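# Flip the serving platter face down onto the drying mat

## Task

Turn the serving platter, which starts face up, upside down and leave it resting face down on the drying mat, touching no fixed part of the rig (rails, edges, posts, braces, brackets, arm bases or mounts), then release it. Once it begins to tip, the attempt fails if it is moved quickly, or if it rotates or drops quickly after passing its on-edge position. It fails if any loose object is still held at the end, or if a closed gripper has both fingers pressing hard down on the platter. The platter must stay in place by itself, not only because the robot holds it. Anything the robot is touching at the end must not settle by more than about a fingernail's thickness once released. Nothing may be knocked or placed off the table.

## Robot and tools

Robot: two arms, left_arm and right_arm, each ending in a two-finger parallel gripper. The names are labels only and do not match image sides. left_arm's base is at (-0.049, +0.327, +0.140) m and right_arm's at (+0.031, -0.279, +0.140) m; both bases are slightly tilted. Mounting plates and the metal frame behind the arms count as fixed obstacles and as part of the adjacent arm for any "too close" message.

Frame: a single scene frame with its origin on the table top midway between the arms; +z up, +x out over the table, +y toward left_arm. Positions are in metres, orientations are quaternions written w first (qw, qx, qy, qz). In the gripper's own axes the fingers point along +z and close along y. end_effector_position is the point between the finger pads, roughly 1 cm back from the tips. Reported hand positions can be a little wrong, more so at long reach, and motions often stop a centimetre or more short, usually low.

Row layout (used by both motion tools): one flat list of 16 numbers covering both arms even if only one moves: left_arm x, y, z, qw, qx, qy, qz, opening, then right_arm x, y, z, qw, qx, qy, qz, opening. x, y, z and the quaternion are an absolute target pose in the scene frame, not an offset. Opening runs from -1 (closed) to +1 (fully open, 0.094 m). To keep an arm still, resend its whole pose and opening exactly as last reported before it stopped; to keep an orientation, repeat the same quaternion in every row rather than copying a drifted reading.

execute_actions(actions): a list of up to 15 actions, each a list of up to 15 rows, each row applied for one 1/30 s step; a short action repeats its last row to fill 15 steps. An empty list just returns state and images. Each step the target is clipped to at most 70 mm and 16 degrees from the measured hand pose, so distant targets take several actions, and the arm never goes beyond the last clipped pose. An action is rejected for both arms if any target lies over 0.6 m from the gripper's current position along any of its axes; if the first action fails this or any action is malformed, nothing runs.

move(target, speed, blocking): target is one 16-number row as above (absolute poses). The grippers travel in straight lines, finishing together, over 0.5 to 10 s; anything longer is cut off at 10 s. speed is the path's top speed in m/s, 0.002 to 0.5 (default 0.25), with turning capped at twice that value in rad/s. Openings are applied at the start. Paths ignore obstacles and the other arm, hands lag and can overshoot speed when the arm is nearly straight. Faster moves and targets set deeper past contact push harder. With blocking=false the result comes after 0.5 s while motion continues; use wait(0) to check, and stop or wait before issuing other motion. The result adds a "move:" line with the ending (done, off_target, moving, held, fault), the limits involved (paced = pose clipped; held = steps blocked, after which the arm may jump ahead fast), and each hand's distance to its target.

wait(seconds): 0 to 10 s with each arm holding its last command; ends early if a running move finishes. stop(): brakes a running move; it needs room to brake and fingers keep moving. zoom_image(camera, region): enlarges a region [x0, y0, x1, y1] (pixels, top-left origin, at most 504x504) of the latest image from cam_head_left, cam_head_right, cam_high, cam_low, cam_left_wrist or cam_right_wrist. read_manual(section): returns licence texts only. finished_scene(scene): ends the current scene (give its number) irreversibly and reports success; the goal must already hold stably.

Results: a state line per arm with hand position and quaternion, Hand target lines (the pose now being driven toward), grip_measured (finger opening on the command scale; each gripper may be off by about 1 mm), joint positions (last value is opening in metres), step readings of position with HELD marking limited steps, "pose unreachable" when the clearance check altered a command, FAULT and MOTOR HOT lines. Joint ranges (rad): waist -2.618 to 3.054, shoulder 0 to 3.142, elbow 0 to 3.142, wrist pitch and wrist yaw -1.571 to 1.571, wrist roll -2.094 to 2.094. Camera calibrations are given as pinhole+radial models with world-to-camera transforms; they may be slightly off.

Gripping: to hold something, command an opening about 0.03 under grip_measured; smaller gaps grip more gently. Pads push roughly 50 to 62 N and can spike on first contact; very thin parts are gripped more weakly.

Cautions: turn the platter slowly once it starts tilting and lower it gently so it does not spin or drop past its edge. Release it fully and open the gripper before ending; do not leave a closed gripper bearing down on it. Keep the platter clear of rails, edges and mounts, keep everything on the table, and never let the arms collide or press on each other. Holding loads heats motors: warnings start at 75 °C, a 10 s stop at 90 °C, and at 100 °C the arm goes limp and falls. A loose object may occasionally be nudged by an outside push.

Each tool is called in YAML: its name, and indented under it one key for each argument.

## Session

execute_actions:
  actions: []

Scene clock: 0.00 s.
left_arm: end_effector_position=(+0.5231, +0.2409, +0.2320) grip_measured=+1.000 end_effector_quat_wxyz=(+0.430, -0.406, +0.628, -0.506) | right_arm: end_effector_position=(+0.4867, -0.3676, +0.2138) grip_measured=+1.000 end_effector_quat_wxyz=(-0.237, +0.692, -0.671, +0.126)
Joint positions: left_arm=[-0.131  1.952  0.953  1.058  0.127 -1.242  0.094] | right_arm=[-0.425  1.549  1.271 -0.567 -0.252 -1.836  0.094]
Joint velocities: left_arm=[ 0.007 -0.007  0.002  0.007  0.007  0.007  0.   ] | right_arm=[-0.012  0.022  0.012 -0.037 -0.022  0.037  0.   ]
Motor temperatures (°C, as the motors report them): left_arm=[23 24 24 23 23 20] | right_arm=[21 26 24 20 22 22]
Hand target (left_arm): +0.523, +0.239, +0.232; +0.428, -0.404, +0.632, -0.505
Hand target (right_arm): +0.488, -0.366, +0.220; -0.245, +0.690, -0.669, +0.127
camera_calibration (this result's frames):
cam_left_wrist: T_world_to_cam=[[0.0976958, 0.0269243, 0.994852, -0.289027], [-0.608316, -0.78954, 0.0811052, 0.534785], [0.787659, -0.613108, -0.0607563, -0.146259], [0, 0, 0, 1]] pos_world=[0.468757, 0.340344, 0.235279]
cam_right_wrist: T_world_to_cam=[[0.874194, -0.265033, 0.406869, -0.604014], [-0.320529, -0.944381, 0.0735194, -0.14759], [0.364754, -0.194683, -0.910523, 0.0551968], [0, 0, 0, 1]] pos_world=[0.460585, -0.288718, 0.306863]

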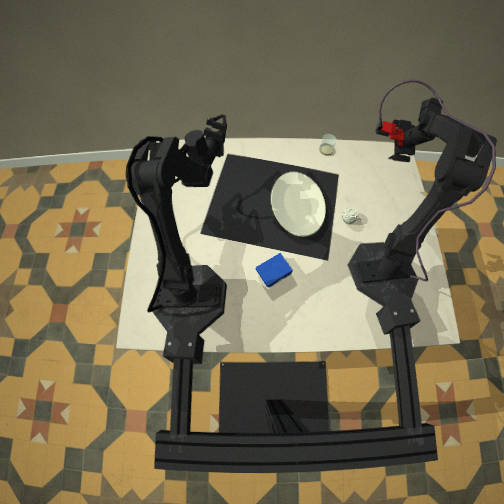

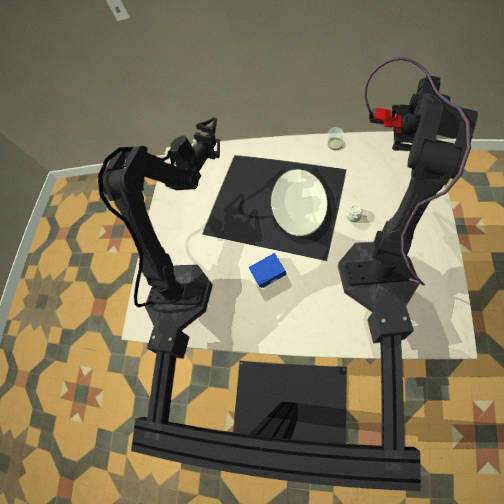

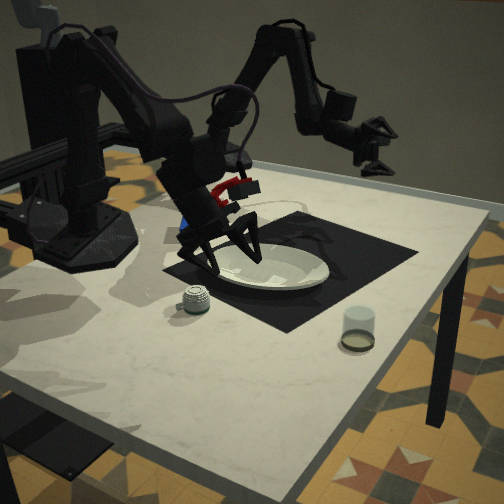

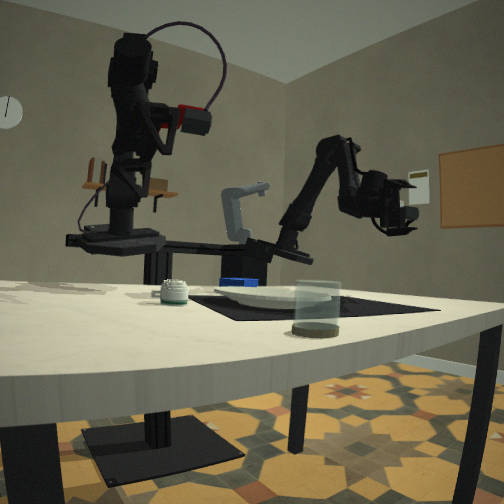

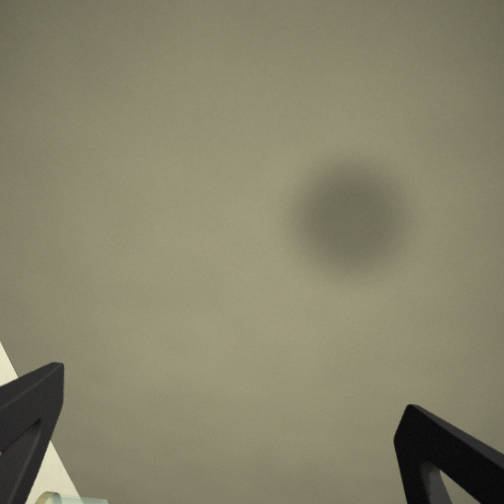

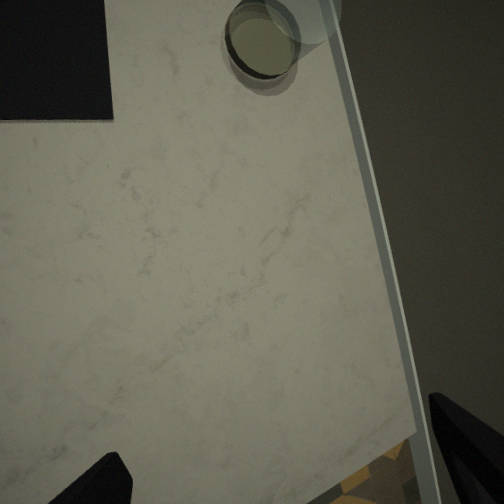

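zoom_image:
  camera: "cam_head_left"
  region: [190, 130, 390, 300]

zoom_image:
  camera: "cam_low"
  region: [150, 265, 350, 335]

Region (190, 130, 390, 300) of cam_head_left's 504x504 image, scaled by 2.520, with more detail than that image has; it fills the top 428 rows of this view, and the rest is white.

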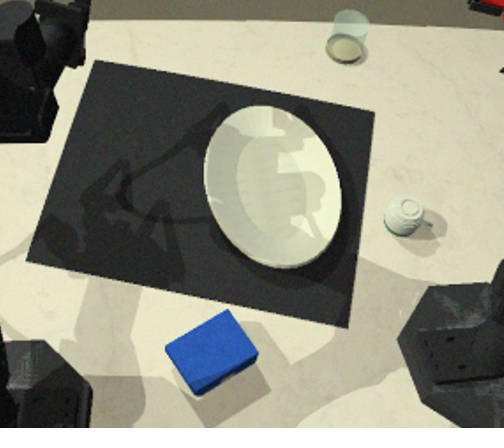

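Region (150, 265, 350, 335) of cam_low's 504x504 image, scaled by 2.520, with more detail than that image has; it fills the top 176 rows of this view, and the rest is white.

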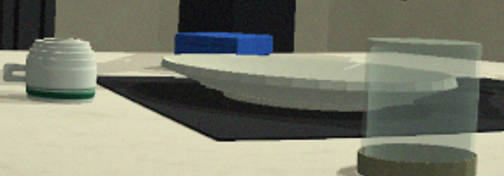

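move:
  target: [0.2385,0.4203,0.2948,0.352,0.373,0.844,-0.159,1, 0.388,-0.185,0.06,-0.078,-0.135,0.856,0.494,-0.36]
  speed: 0.35

zoom_image:
  camera: "cam_head_left"
  region: [280, 150, 400, 240]

zoom_image:
  camera: "cam_low"
  region: [130, 220, 290, 320]

Scene clock: 70.90 s.
left_arm: end_effector_position=(+0.2409, +0.4193, +0.2995) grip_measured=+1.000 end_effector_quat_wxyz=(+0.365, +0.360, +0.843, -0.161) | right_arm: end_effector_position=(+0.3814, -0.1895, +0.0534) grip_measured=-0.358 end_effector_quat_wxyz=(-0.089, -0.134, +0.858, +0.487)
Joint positions: left_arm=[ 0.855  1.222  1.161 -1.321  0.886  1.661  0.094] | right_arm=[-0.276  2.334  1.523 -1.103 -0.803 -0.689  0.03 ]
Joint velocities: left_arm=[-0.012  0.007 -0.007 -0.037 -0.007 -0.022  0.   ] | right_arm=[-0.027 -0.012  0.007 -0.037 -0.022  0.007  0.001]
Motor temperatures (°C, as the motors report them): left_arm=[23 30 26 29 23 20] | right_arm=[21 30 27 21 22 22]
Hand target (left_arm): +0.242, +0.423, +0.302; +0.365, +0.358, +0.844, -0.162
Hand target (right_arm): +0.385, -0.183, +0.057; -0.079, -0.140, +0.855, +0.494
Off the commanded pose (left_arm): 0.005 m, 2 deg.
Off the commanded pose (right_arm): 0.010 m, 2 deg.
move: done
camera_calibration (this result's frames):
cam_left_wrist: T_world_to_cam=[[-0.64163, -0.749273, 0.164015, 0.418988], [-0.731364, 0.533222, -0.425185, 0.125166], [0.231123, -0.392766, -0.890122, 0.479599], [0, 0, 0, 1]] pos_world=[0.24953, 0.435565, 0.4114]
cam_right_wrist: T_world_to_cam=[[-0.122516, -0.522722, -0.843654, -0.00137346], [-0.780936, -0.473819, 0.406983, 0.245576], [-0.612478, 0.708701, -0.350162, 0.496253], [0, 0, 0, 1]] pos_world=[0.495555, -0.236055, 0.0726647]

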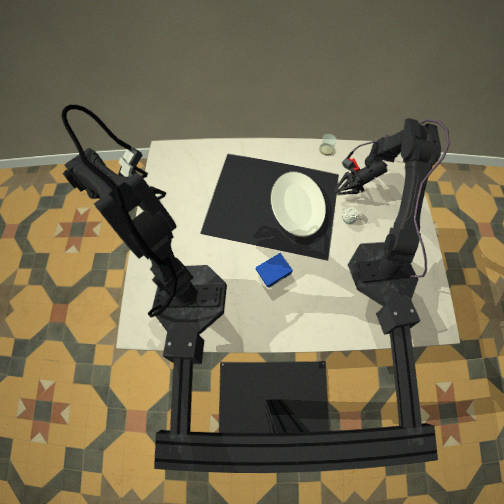

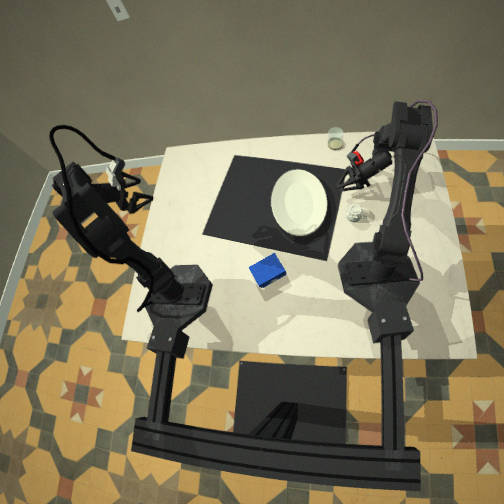

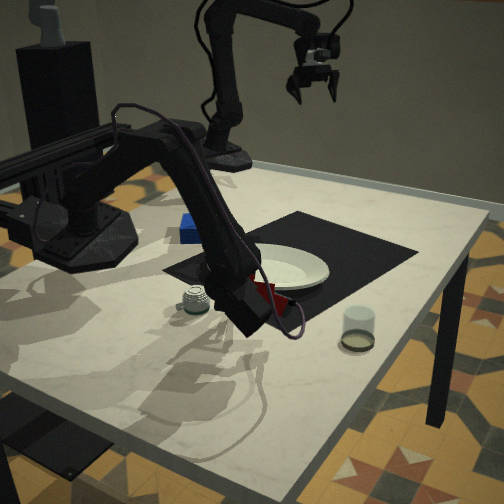

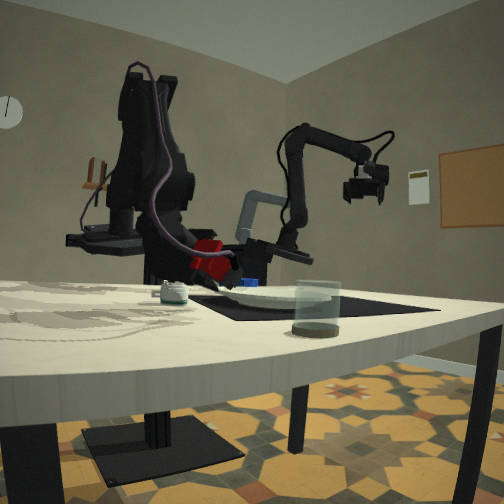

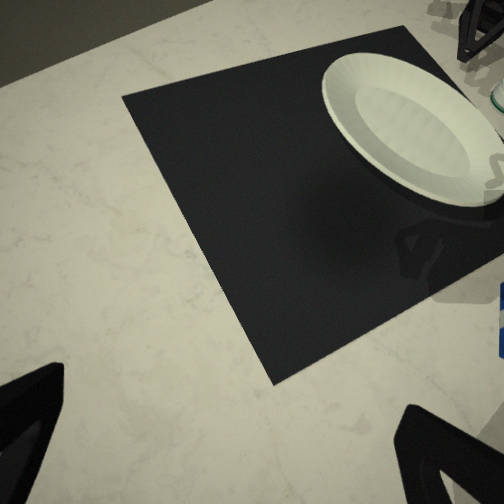

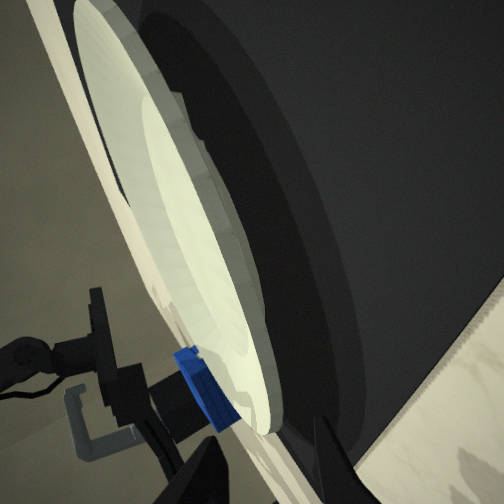

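Region (280, 150, 400, 240) of cam_head_left's 504x504 image, scaled by 4.200, with more detail than that image has; it fills the top 378 rows of this view, and the rest is white.

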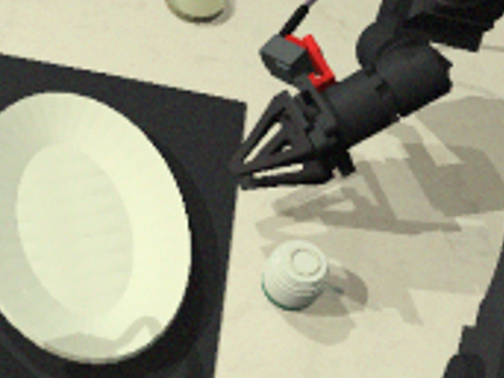

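Region (130, 220, 290, 320) of cam_low's 504x504 image, scaled by 3.150, with more detail than that image has; it fills the top 315 rows of this view, and the rest is white.

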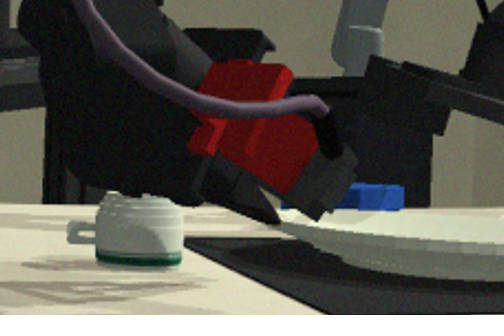

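move:
  target: [0.2409,0.4193,0.2995,0.365,0.360,0.843,-0.161,1, 0.385,-0.148,0.040,-0.078,-0.135,0.856,0.494,-0.36]
  speed: 0.1

zoom_image:
  camera: "cam_head_left"
  region: [280, 150, 400, 240]

zoom_image:
  camera: "cam_right_wrist"
  region: [150, 330, 450, 504]

Scene clock: 81.63 s.
left_arm: end_effector_position=(+0.2404, +0.4191, +0.2993) grip_measured=+1.000 end_effector_quat_wxyz=(+0.365, +0.361, +0.843, -0.161) | right_arm: end_effector_position=(+0.3862, -0.1529, +0.0400) grip_measured=-0.358 end_effector_quat_wxyz=(-0.082, -0.134, +0.860, +0.485)
Joint positions: left_arm=[ 0.855  1.222  1.161 -1.324  0.885  1.665  0.094] | right_arm=[-0.186  2.35   1.488 -0.943 -0.83  -0.555  0.03 ]
Joint velocities: left_arm=[-0.022  0.002  0.002 -0.051 -0.007  0.007  0.   ] | right_arm=[ 0.007  0.002 -0.002  0.037 -0.037  0.022 -0.001]
Motor temperatures (°C, as the motors report them): left_arm=[23 28 26 27 23 20] | right_arm=[21 31 26 21 22 22]
Hand target (left_arm): +0.241, +0.419, +0.300; +0.365, +0.360, +0.843, -0.161
Hand target (right_arm): +0.385, -0.148, +0.040; -0.078, -0.135, +0.856, +0.494
Off the commanded pose (left_arm): 0.001 m, 0 deg.
Off the commanded pose (right_arm): 0.005 m, 1 deg.
move: done
camera_calibration (this result's frames):
cam_left_wrist: T_world_to_cam=[[-0.643153, -0.747944, 0.164119, 0.418304], [-0.730617, 0.535228, -0.423946, 0.123485], [0.229247, -0.39257, -0.890693, 0.480012], [0, 0, 0, 1]] pos_world=[0.249213, 0.435213, 0.411243]
cam_right_wrist: T_world_to_cam=[[-0.11593, -0.52462, -0.843406, 0.00418144], [-0.788818, -0.467381, 0.399149, 0.276451], [-0.603594, 0.711568, -0.359646, 0.465894], [0, 0, 0, 1]] pos_world=[0.499766, -0.200113, 0.0607382]

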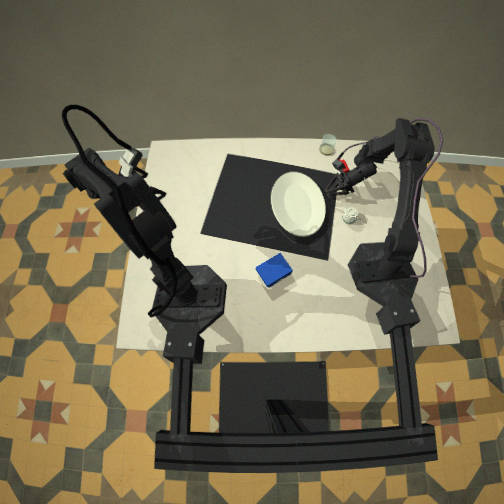

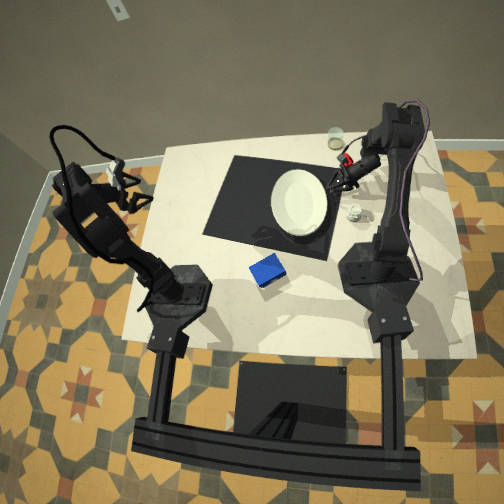

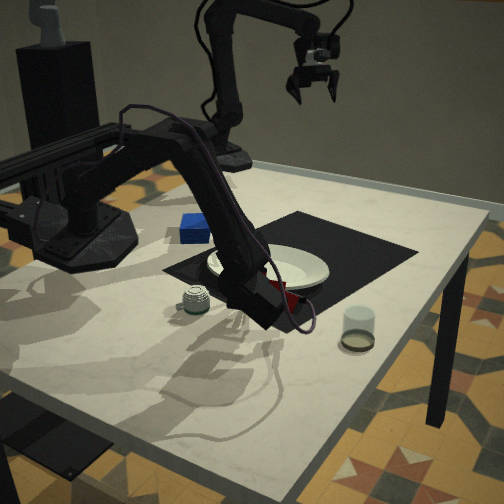

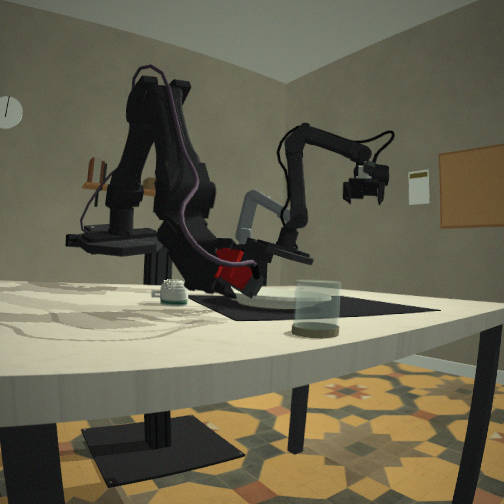

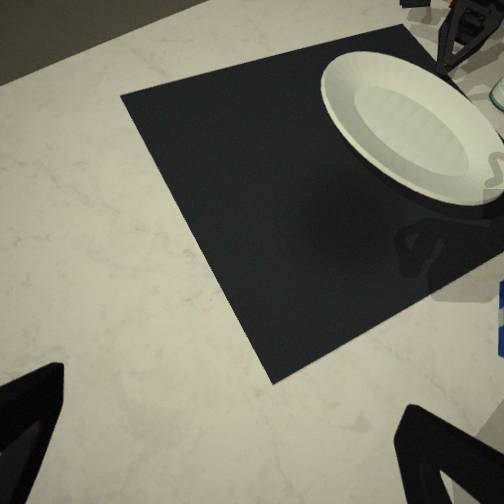

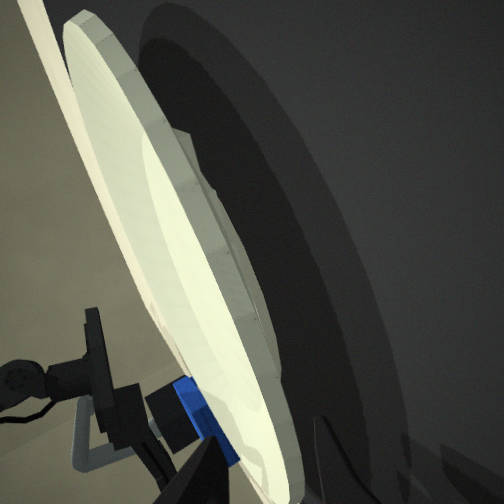

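Region (280, 150, 400, 240) of cam_head_left's 504x504 image, scaled by 4.200, with more detail than that image has; it fills the top 378 rows of this view, and the rest is white.

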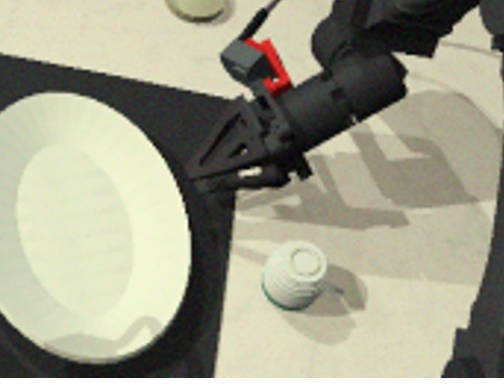

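Region (150, 330, 450, 504) of cam_right_wrist's 504x504 image, scaled by 1.680, with more detail than that image has; it fills the top 292 rows of this view, and the rest is white.

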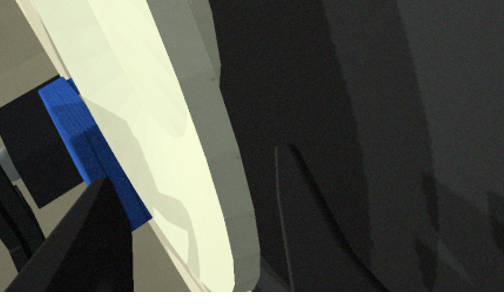

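move:
  target: [0.2409,0.4193,0.2995,0.365,0.360,0.843,-0.161,1, 0.380,-0.134,0.031,-0.078,-0.135,0.856,0.494,-0.36]
  speed: 0.06

move:
  target: [0.2409,0.4193,0.2995,0.365,0.360,0.843,-0.161,1, 0.372,-0.107,0.033,-0.078,-0.135,0.856,0.494,-0.36]
  speed: 0.05

zoom_image:
  camera: "cam_head_left"
  region: [280, 150, 400, 240]

zoom_image:
  camera: "cam_right_wrist"
  region: [150, 330, 450, 504]

Scene clock: 91.67 s.
left_arm: end_effector_position=(+0.2403, +0.4191, +0.2992) grip_measured=+1.000 end_effector_quat_wxyz=(+0.364, +0.361, +0.843, -0.161) | right_arm: end_effector_position=(+0.3821, -0.1403, +0.0316) grip_measured=-0.358 end_effector_quat_wxyz=(-0.081, -0.133, +0.861, +0.485)
Joint positions: left_arm=[ 0.855  1.222  1.161 -1.324  0.884  1.665  0.094] | right_arm=[-0.157  2.356  1.452 -0.863 -0.836 -0.507  0.03 ]
Joint velocities: left_arm=[-0.012 -0.007  0.012 -0.022 -0.051  0.037  0.   ] | right_arm=[-0.002 -0.002  0.017  0.081 -0.081  0.007 -0.001]
Motor temperatures (°C, as the motors report them): left_arm=[23 27 26 26 23 20] | right_arm=[21 32 25 21 22 22]
Hand target (left_arm): +0.241, +0.419, +0.299; +0.365, +0.360, +0.843, -0.161
Hand target (right_arm): +0.380, -0.134, +0.031; -0.078, -0.135, +0.855, +0.494
Off the commanded pose (left_arm): 0.001 m, 0 deg.
Off the commanded pose (right_arm): 0.007 m, 1 deg.
move: done
camera_calibration (this result's frames):
cam_left_wrist: T_world_to_cam=[[-0.643081, -0.748015, 0.164076, 0.418348], [-0.730924, 0.535621, -0.422919, 0.122898], [0.228467, -0.391898, -0.891189, 0.479993], [0, 0, 0, 1]] pos_world=[0.249197, 0.435212, 0.4111]
cam_right_wrist: T_world_to_cam=[[-0.116689, -0.525728, -0.842611, 0.00330567], [-0.790962, -0.463895, 0.398974, 0.283746], [-0.600635, 0.713029, -0.3617, 0.4506], [0, 0, 0, 1]] pos_world=[0.495465, -0.187925, 0.0525602]

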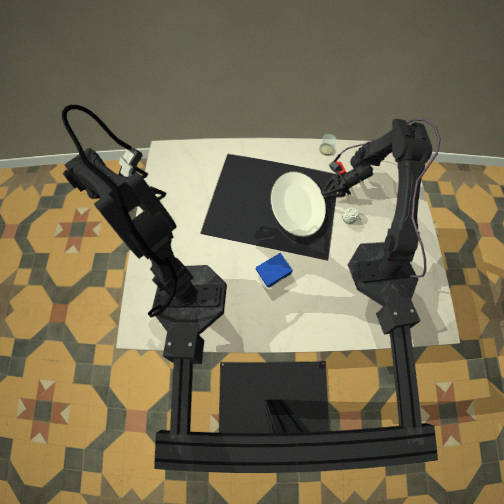

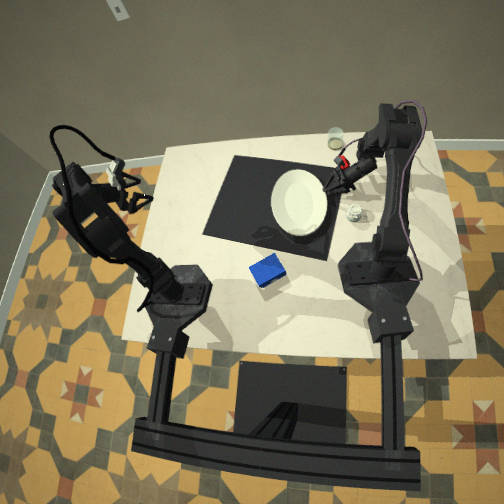

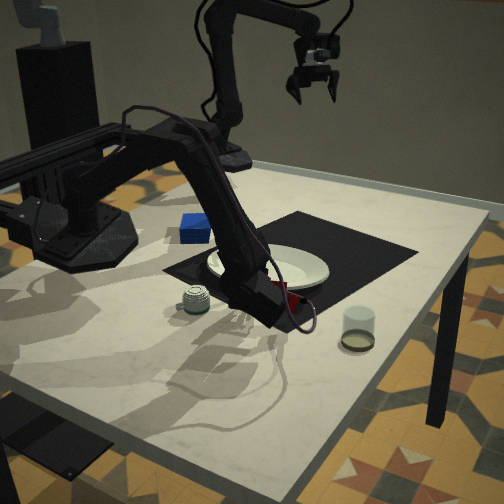

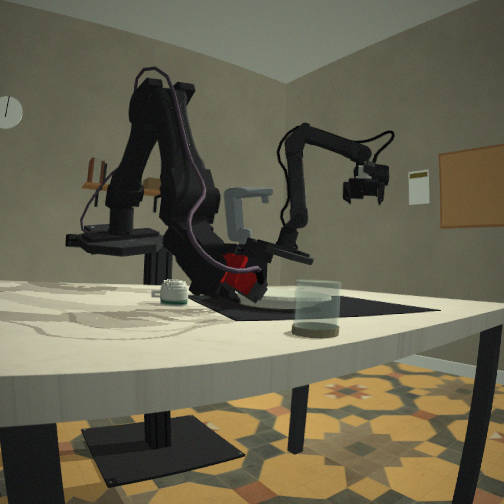

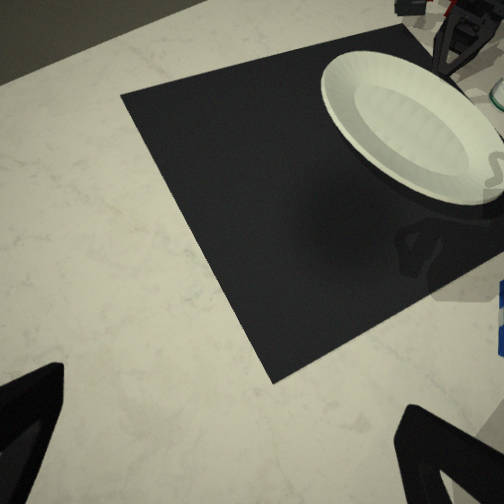

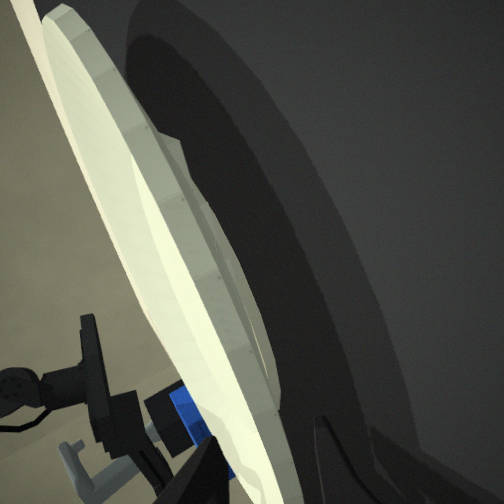

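Scene clock: 92.83 s.
left_arm: end_effector_position=(+0.2402, +0.4192, +0.2991) grip_measured=+1.000 end_effector_quat_wxyz=(+0.364, +0.361, +0.843, -0.161) | right_arm: end_effector_position=(+0.3680, -0.1124, +0.0241) grip_measured=-0.358 end_effector_quat_wxyz=(-0.093, -0.127, +0.860, +0.486)
Joint positions: left_arm=[ 0.855  1.222  1.161 -1.324  0.883  1.665  0.094] | right_arm=[-0.087  2.356  1.381 -0.739 -0.847 -0.401  0.03 ]
Joint velocities: left_arm=[-0.007 -0.002 -0.012 -0.051 -0.022  0.007  0.   ] | right_arm=[-0.002  0.012 -0.007  0.051  0.007  0.066  0.001]
Motor temperatures (°C, as the motors report them): left_arm=[23 27 26 26 23 20] | right_arm=[21 32 25 21 22 22]
Hand target (left_arm): +0.241, +0.419, +0.299; +0.365, +0.360, +0.843, -0.161
Hand target (right_arm): +0.372, -0.107, +0.033; -0.078, -0.135, +0.855, +0.494
Off the commanded pose (left_arm): 0.001 m, 0 deg.
Off the commanded pose (right_arm): 0.011 m, 2 deg.
move: off_target (right_arm)
camera_calibration (this result's frames):
cam_left_wrist: T_world_to_cam=[[-0.643033, -0.748062, 0.164047, 0.418377], [-0.731128, 0.535882, -0.422234, 0.122506], [0.227948, -0.39145, -0.891519, 0.47998], [0, 0, 0, 1]] pos_world=[0.249187, 0.435212, 0.411004]
cam_right_wrist: T_world_to_cam=[[-0.138065, -0.527161, -0.838474, 0.0176452], [-0.77949, -0.464437, 0.42035, 0.283811], [-0.611011, 0.711618, -0.346794, 0.422785], [0, 0, 0, 1]] pos_world=[0.48199, -0.159747, 0.0421142]

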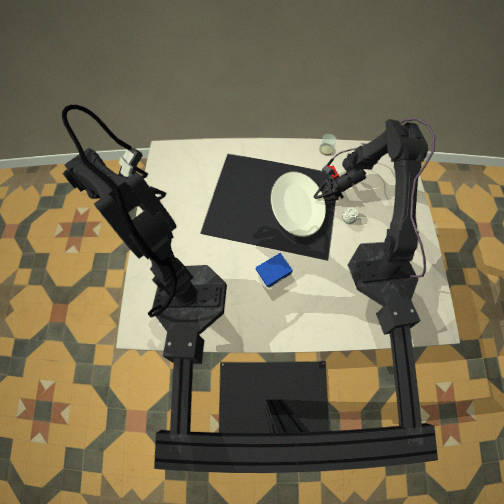

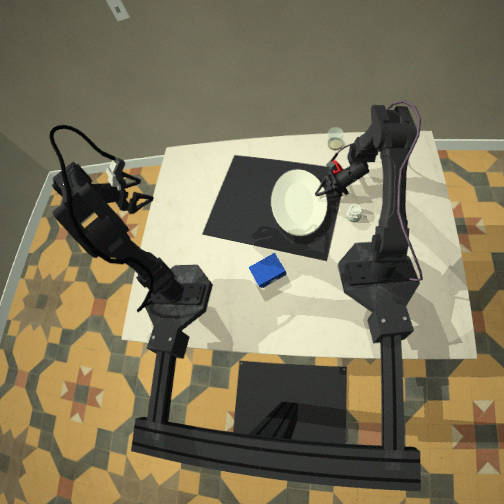

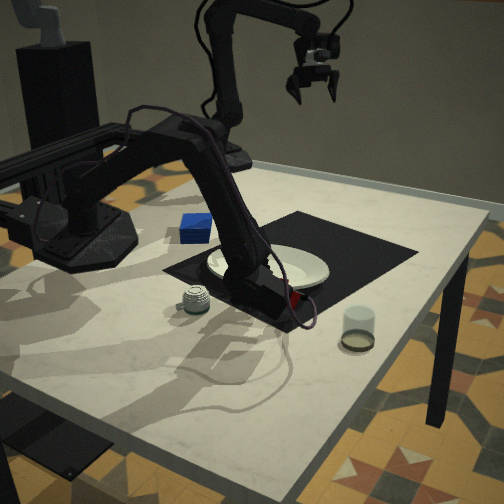

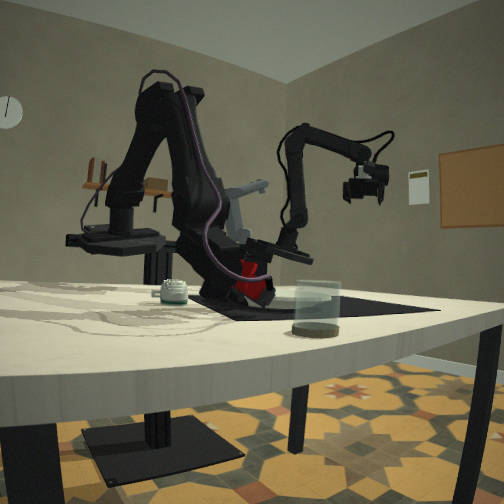

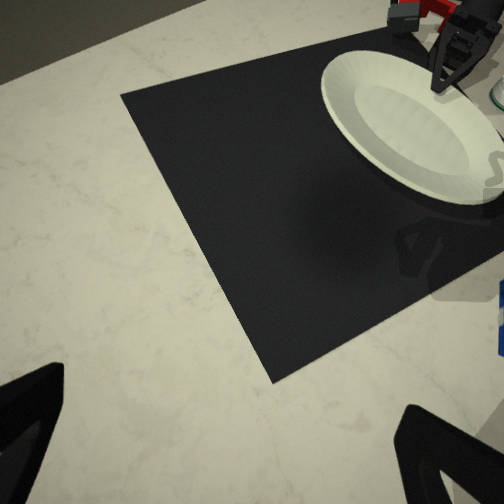

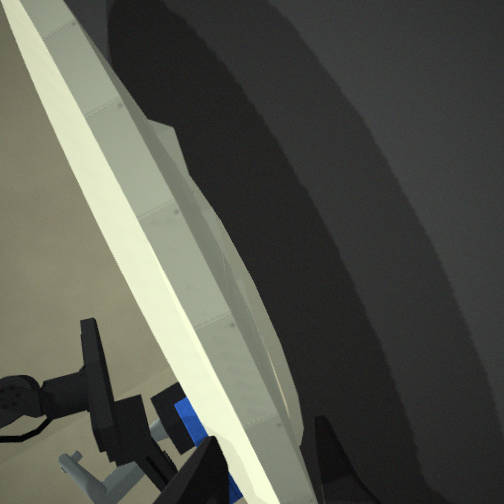

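Region (280, 150, 400, 240) of cam_head_left's 504x504 image, scaled by 4.200, with more detail than that image has; it fills the top 378 rows of this view, and the rest is white.

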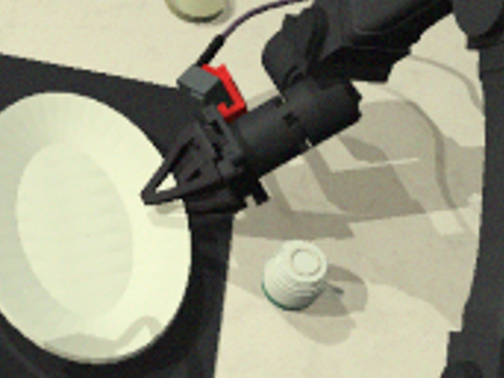

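Region (150, 330, 450, 504) of cam_right_wrist's 504x504 image, scaled by 1.680, with more detail than that image has; it fills the top 292 rows of this view, and the rest is white.

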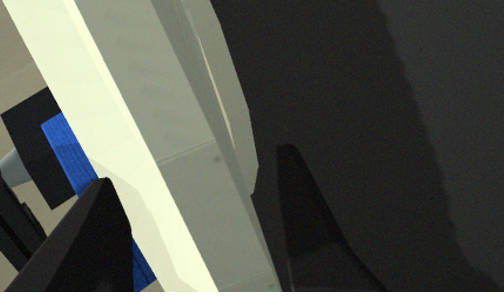

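move:
  target: [0.2409,0.4193,0.2995,0.365,0.360,0.843,-0.161,1, 0.370,-0.098,0.085,-0.083,-0.132,0.838,0.524,-0.6]
  speed: 0.05

zoom_image:
  camera: "cam_low"
  region: [180, 220, 350, 320]

Scene clock: 107.37 s.
left_arm: end_effector_position=(+0.2402, +0.4193, +0.2990) grip_measured=+1.000 end_effector_quat_wxyz=(+0.363, +0.361, +0.844, -0.160) | right_arm: end_effector_position=(+0.3701, -0.1088, +0.0591) grip_measured=-0.598 end_effector_quat_wxyz=(-0.088, -0.134, +0.856, +0.492)
Joint positions: left_arm=[ 0.855  1.222  1.161 -1.324  0.882  1.665  0.094] | right_arm=[-0.07   2.257  1.359 -0.799 -0.862 -0.395  0.019]
Joint velocities: left_arm=[-0.017 -0.027 -0.012 -0.007 -0.081  0.007  0.   ] | right_arm=[ 0.002  0.007 -0.007 -0.007 -0.066  0.037 -0.   ]
Motor temperatures (°C, as the motors report them): left_arm=[23 27 26 25 23 20] | right_arm=[21 33 25 20 22 22]
Hand target (left_arm): +0.241, +0.419, +0.300; +0.365, +0.360, +0.843, -0.161
Hand target (right_arm): +0.370, -0.098, +0.084; -0.083, -0.132, +0.838, +0.523
Off the commanded pose (left_arm): 0.001 m, 0 deg.
Off the commanded pose (right_arm): 0.028 m, 4 deg.
move: off_target (right_arm)
camera_calibration (this result's frames):
cam_left_wrist: T_world_to_cam=[[-0.642985, -0.74811, 0.164018, 0.418406], [-0.731332, 0.536143, -0.421549, 0.122114], [0.227428, -0.391002, -0.891849, 0.479967], [0, 0, 0, 1]] pos_world=[0.249177, 0.435211, 0.410909]
cam_right_wrist: T_world_to_cam=[[-0.124119, -0.513752, -0.848913, 0.0461034], [-0.781716, -0.476311, 0.402552, 0.27293], [-0.611159, 0.713573, -0.342489, 0.433654], [0, 0, 0, 1]] pos_world=[0.484107, -0.155759, 0.0777912]

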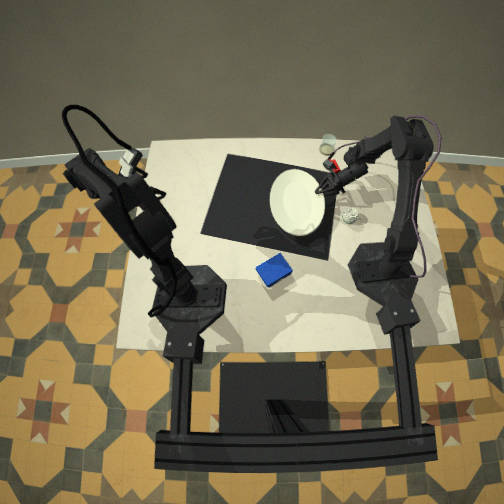

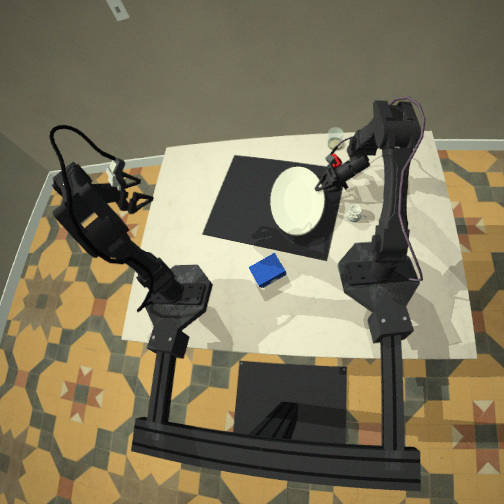

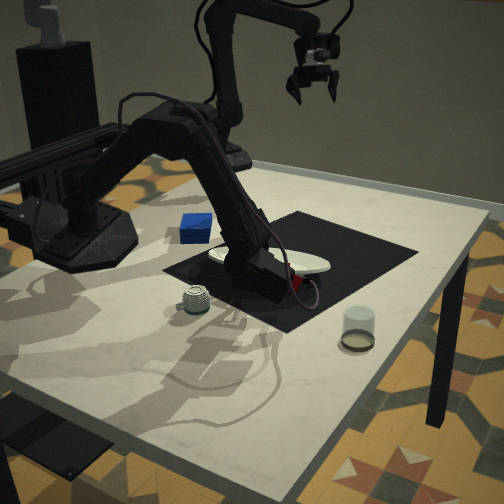

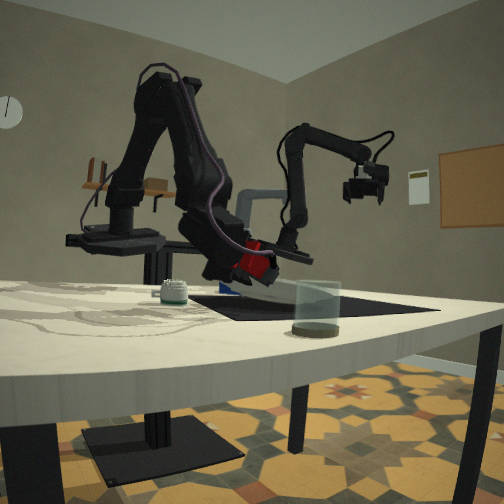

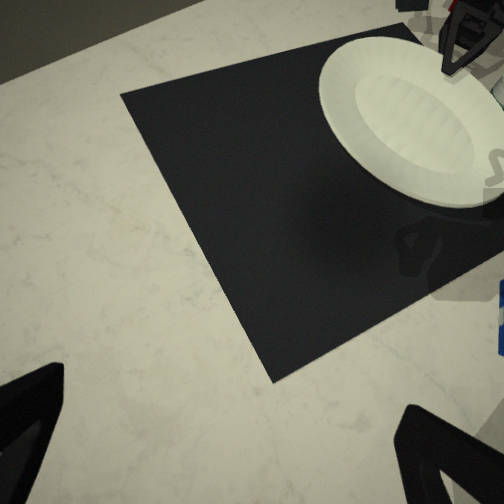

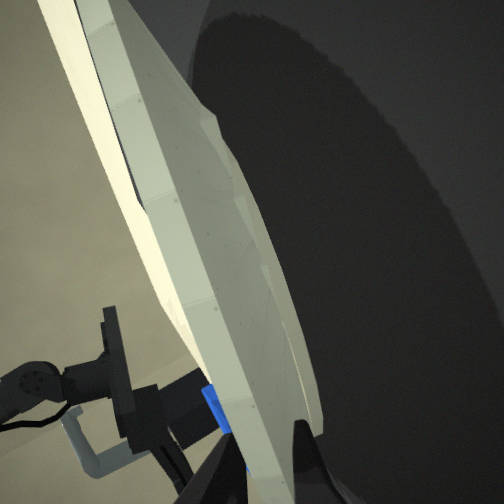

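Region (180, 220, 350, 320) of cam_low's 504x504 image, scaled by 2.965, with more detail than that image has; it fills the top 296 rows of this view, and the rest is white.

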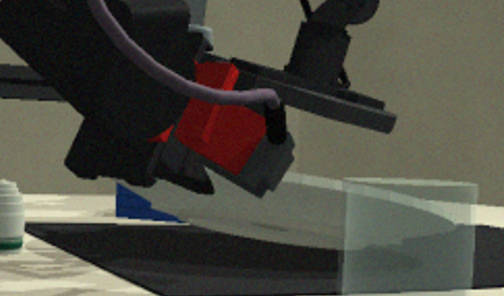

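move:
  target: [0.2409,0.4193,0.2995,0.365,0.360,0.843,-0.161,1, 0.369,-0.095,0.092,-0.081,-0.133,0.845,0.512,-0.88]
  speed: 0.03

Scene clock: 120.50 s.
left_arm: end_effector_position=(+0.2401, +0.4193, +0.2989) grip_measured=+1.000 end_effector_quat_wxyz=(+0.363, +0.361, +0.844, -0.160) | right_arm: end_effector_position=(+0.3700, -0.1106, +0.0575) grip_measured=-0.857 end_effector_quat_wxyz=(-0.087, -0.135, +0.871, +0.464)
Joint positions: left_arm=[ 0.855  1.222  1.161 -1.324  0.881  1.665  0.094] | right_arm=[-0.056  2.225  1.336 -0.766 -0.803 -0.348  0.007]
Joint velocities: left_arm=[-0.007 -0.002 -0.007 -0.051 -0.037  0.022  0.   ] | right_arm=[ 0.007  0.002  0.002 -0.022 -0.066 -0.081 -0.001]
Motor temperatures (°C, as the motors report them): left_arm=[23 27 26 25 23 20] | right_arm=[21 35 25 20 23 22]
Hand target (left_arm): +0.241, +0.419, +0.300; +0.365, +0.360, +0.843, -0.161
Hand target (right_arm): +0.370, -0.096, +0.090; -0.081, -0.133, +0.846, +0.511
Off the commanded pose (left_arm): 0.001 m, 0 deg.
Off the commanded pose (right_arm): 0.038 m, 6 deg.
move: off_target (right_arm)
camera_calibration (this result's frames):
cam_left_wrist: T_world_to_cam=[[-0.642937, -0.748157, 0.163989, 0.418436], [-0.731536, 0.536404, -0.420864, 0.121722], [0.226908, -0.390553, -0.892178, 0.479954], [0, 0, 0, 1]] pos_world=[0.249167, 0.435211, 0.410814]
cam_right_wrist: T_world_to_cam=[[-0.112387, -0.565593, -0.81699, 0.0318865], [-0.785876, -0.452562, 0.421411, 0.275729], [-0.608086, 0.689414, -0.393624, 0.433537], [0, 0, 0, 1]] pos_world=[0.4839, -0.156067, 0.0805065]

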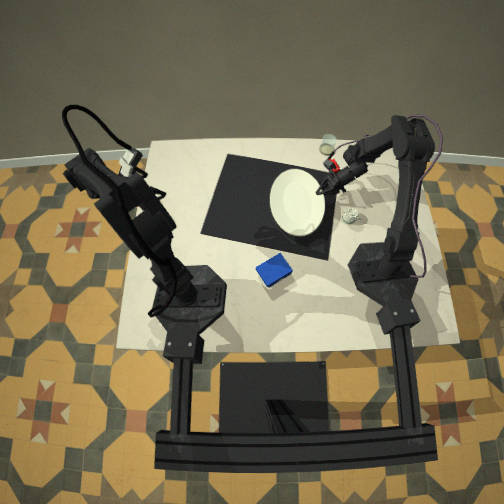

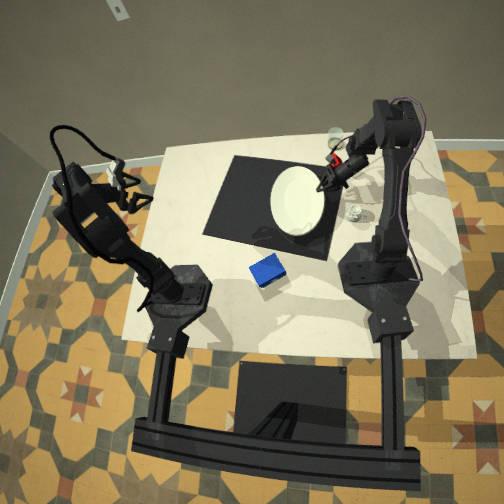

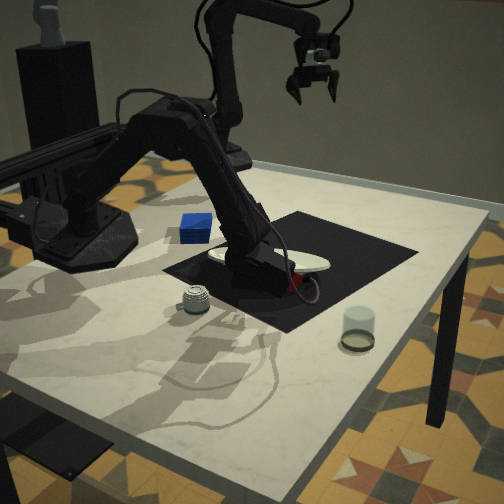

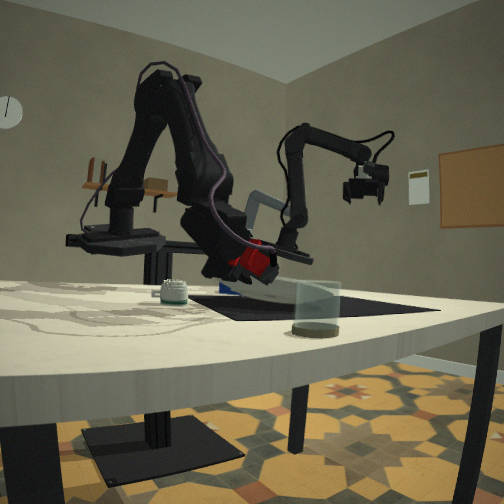

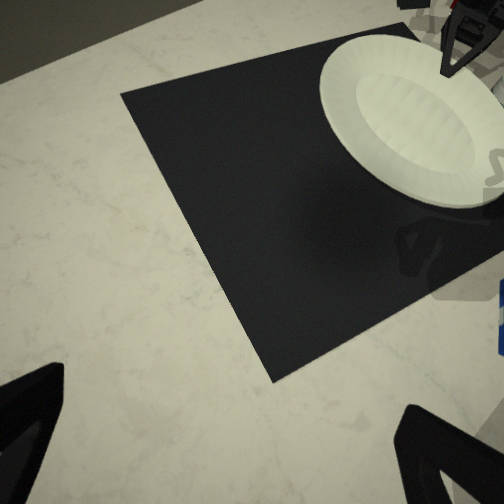

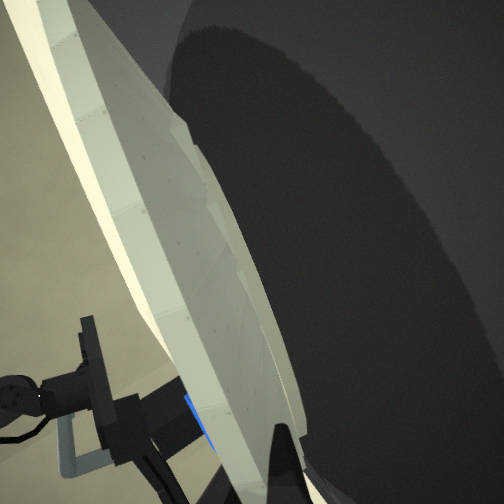

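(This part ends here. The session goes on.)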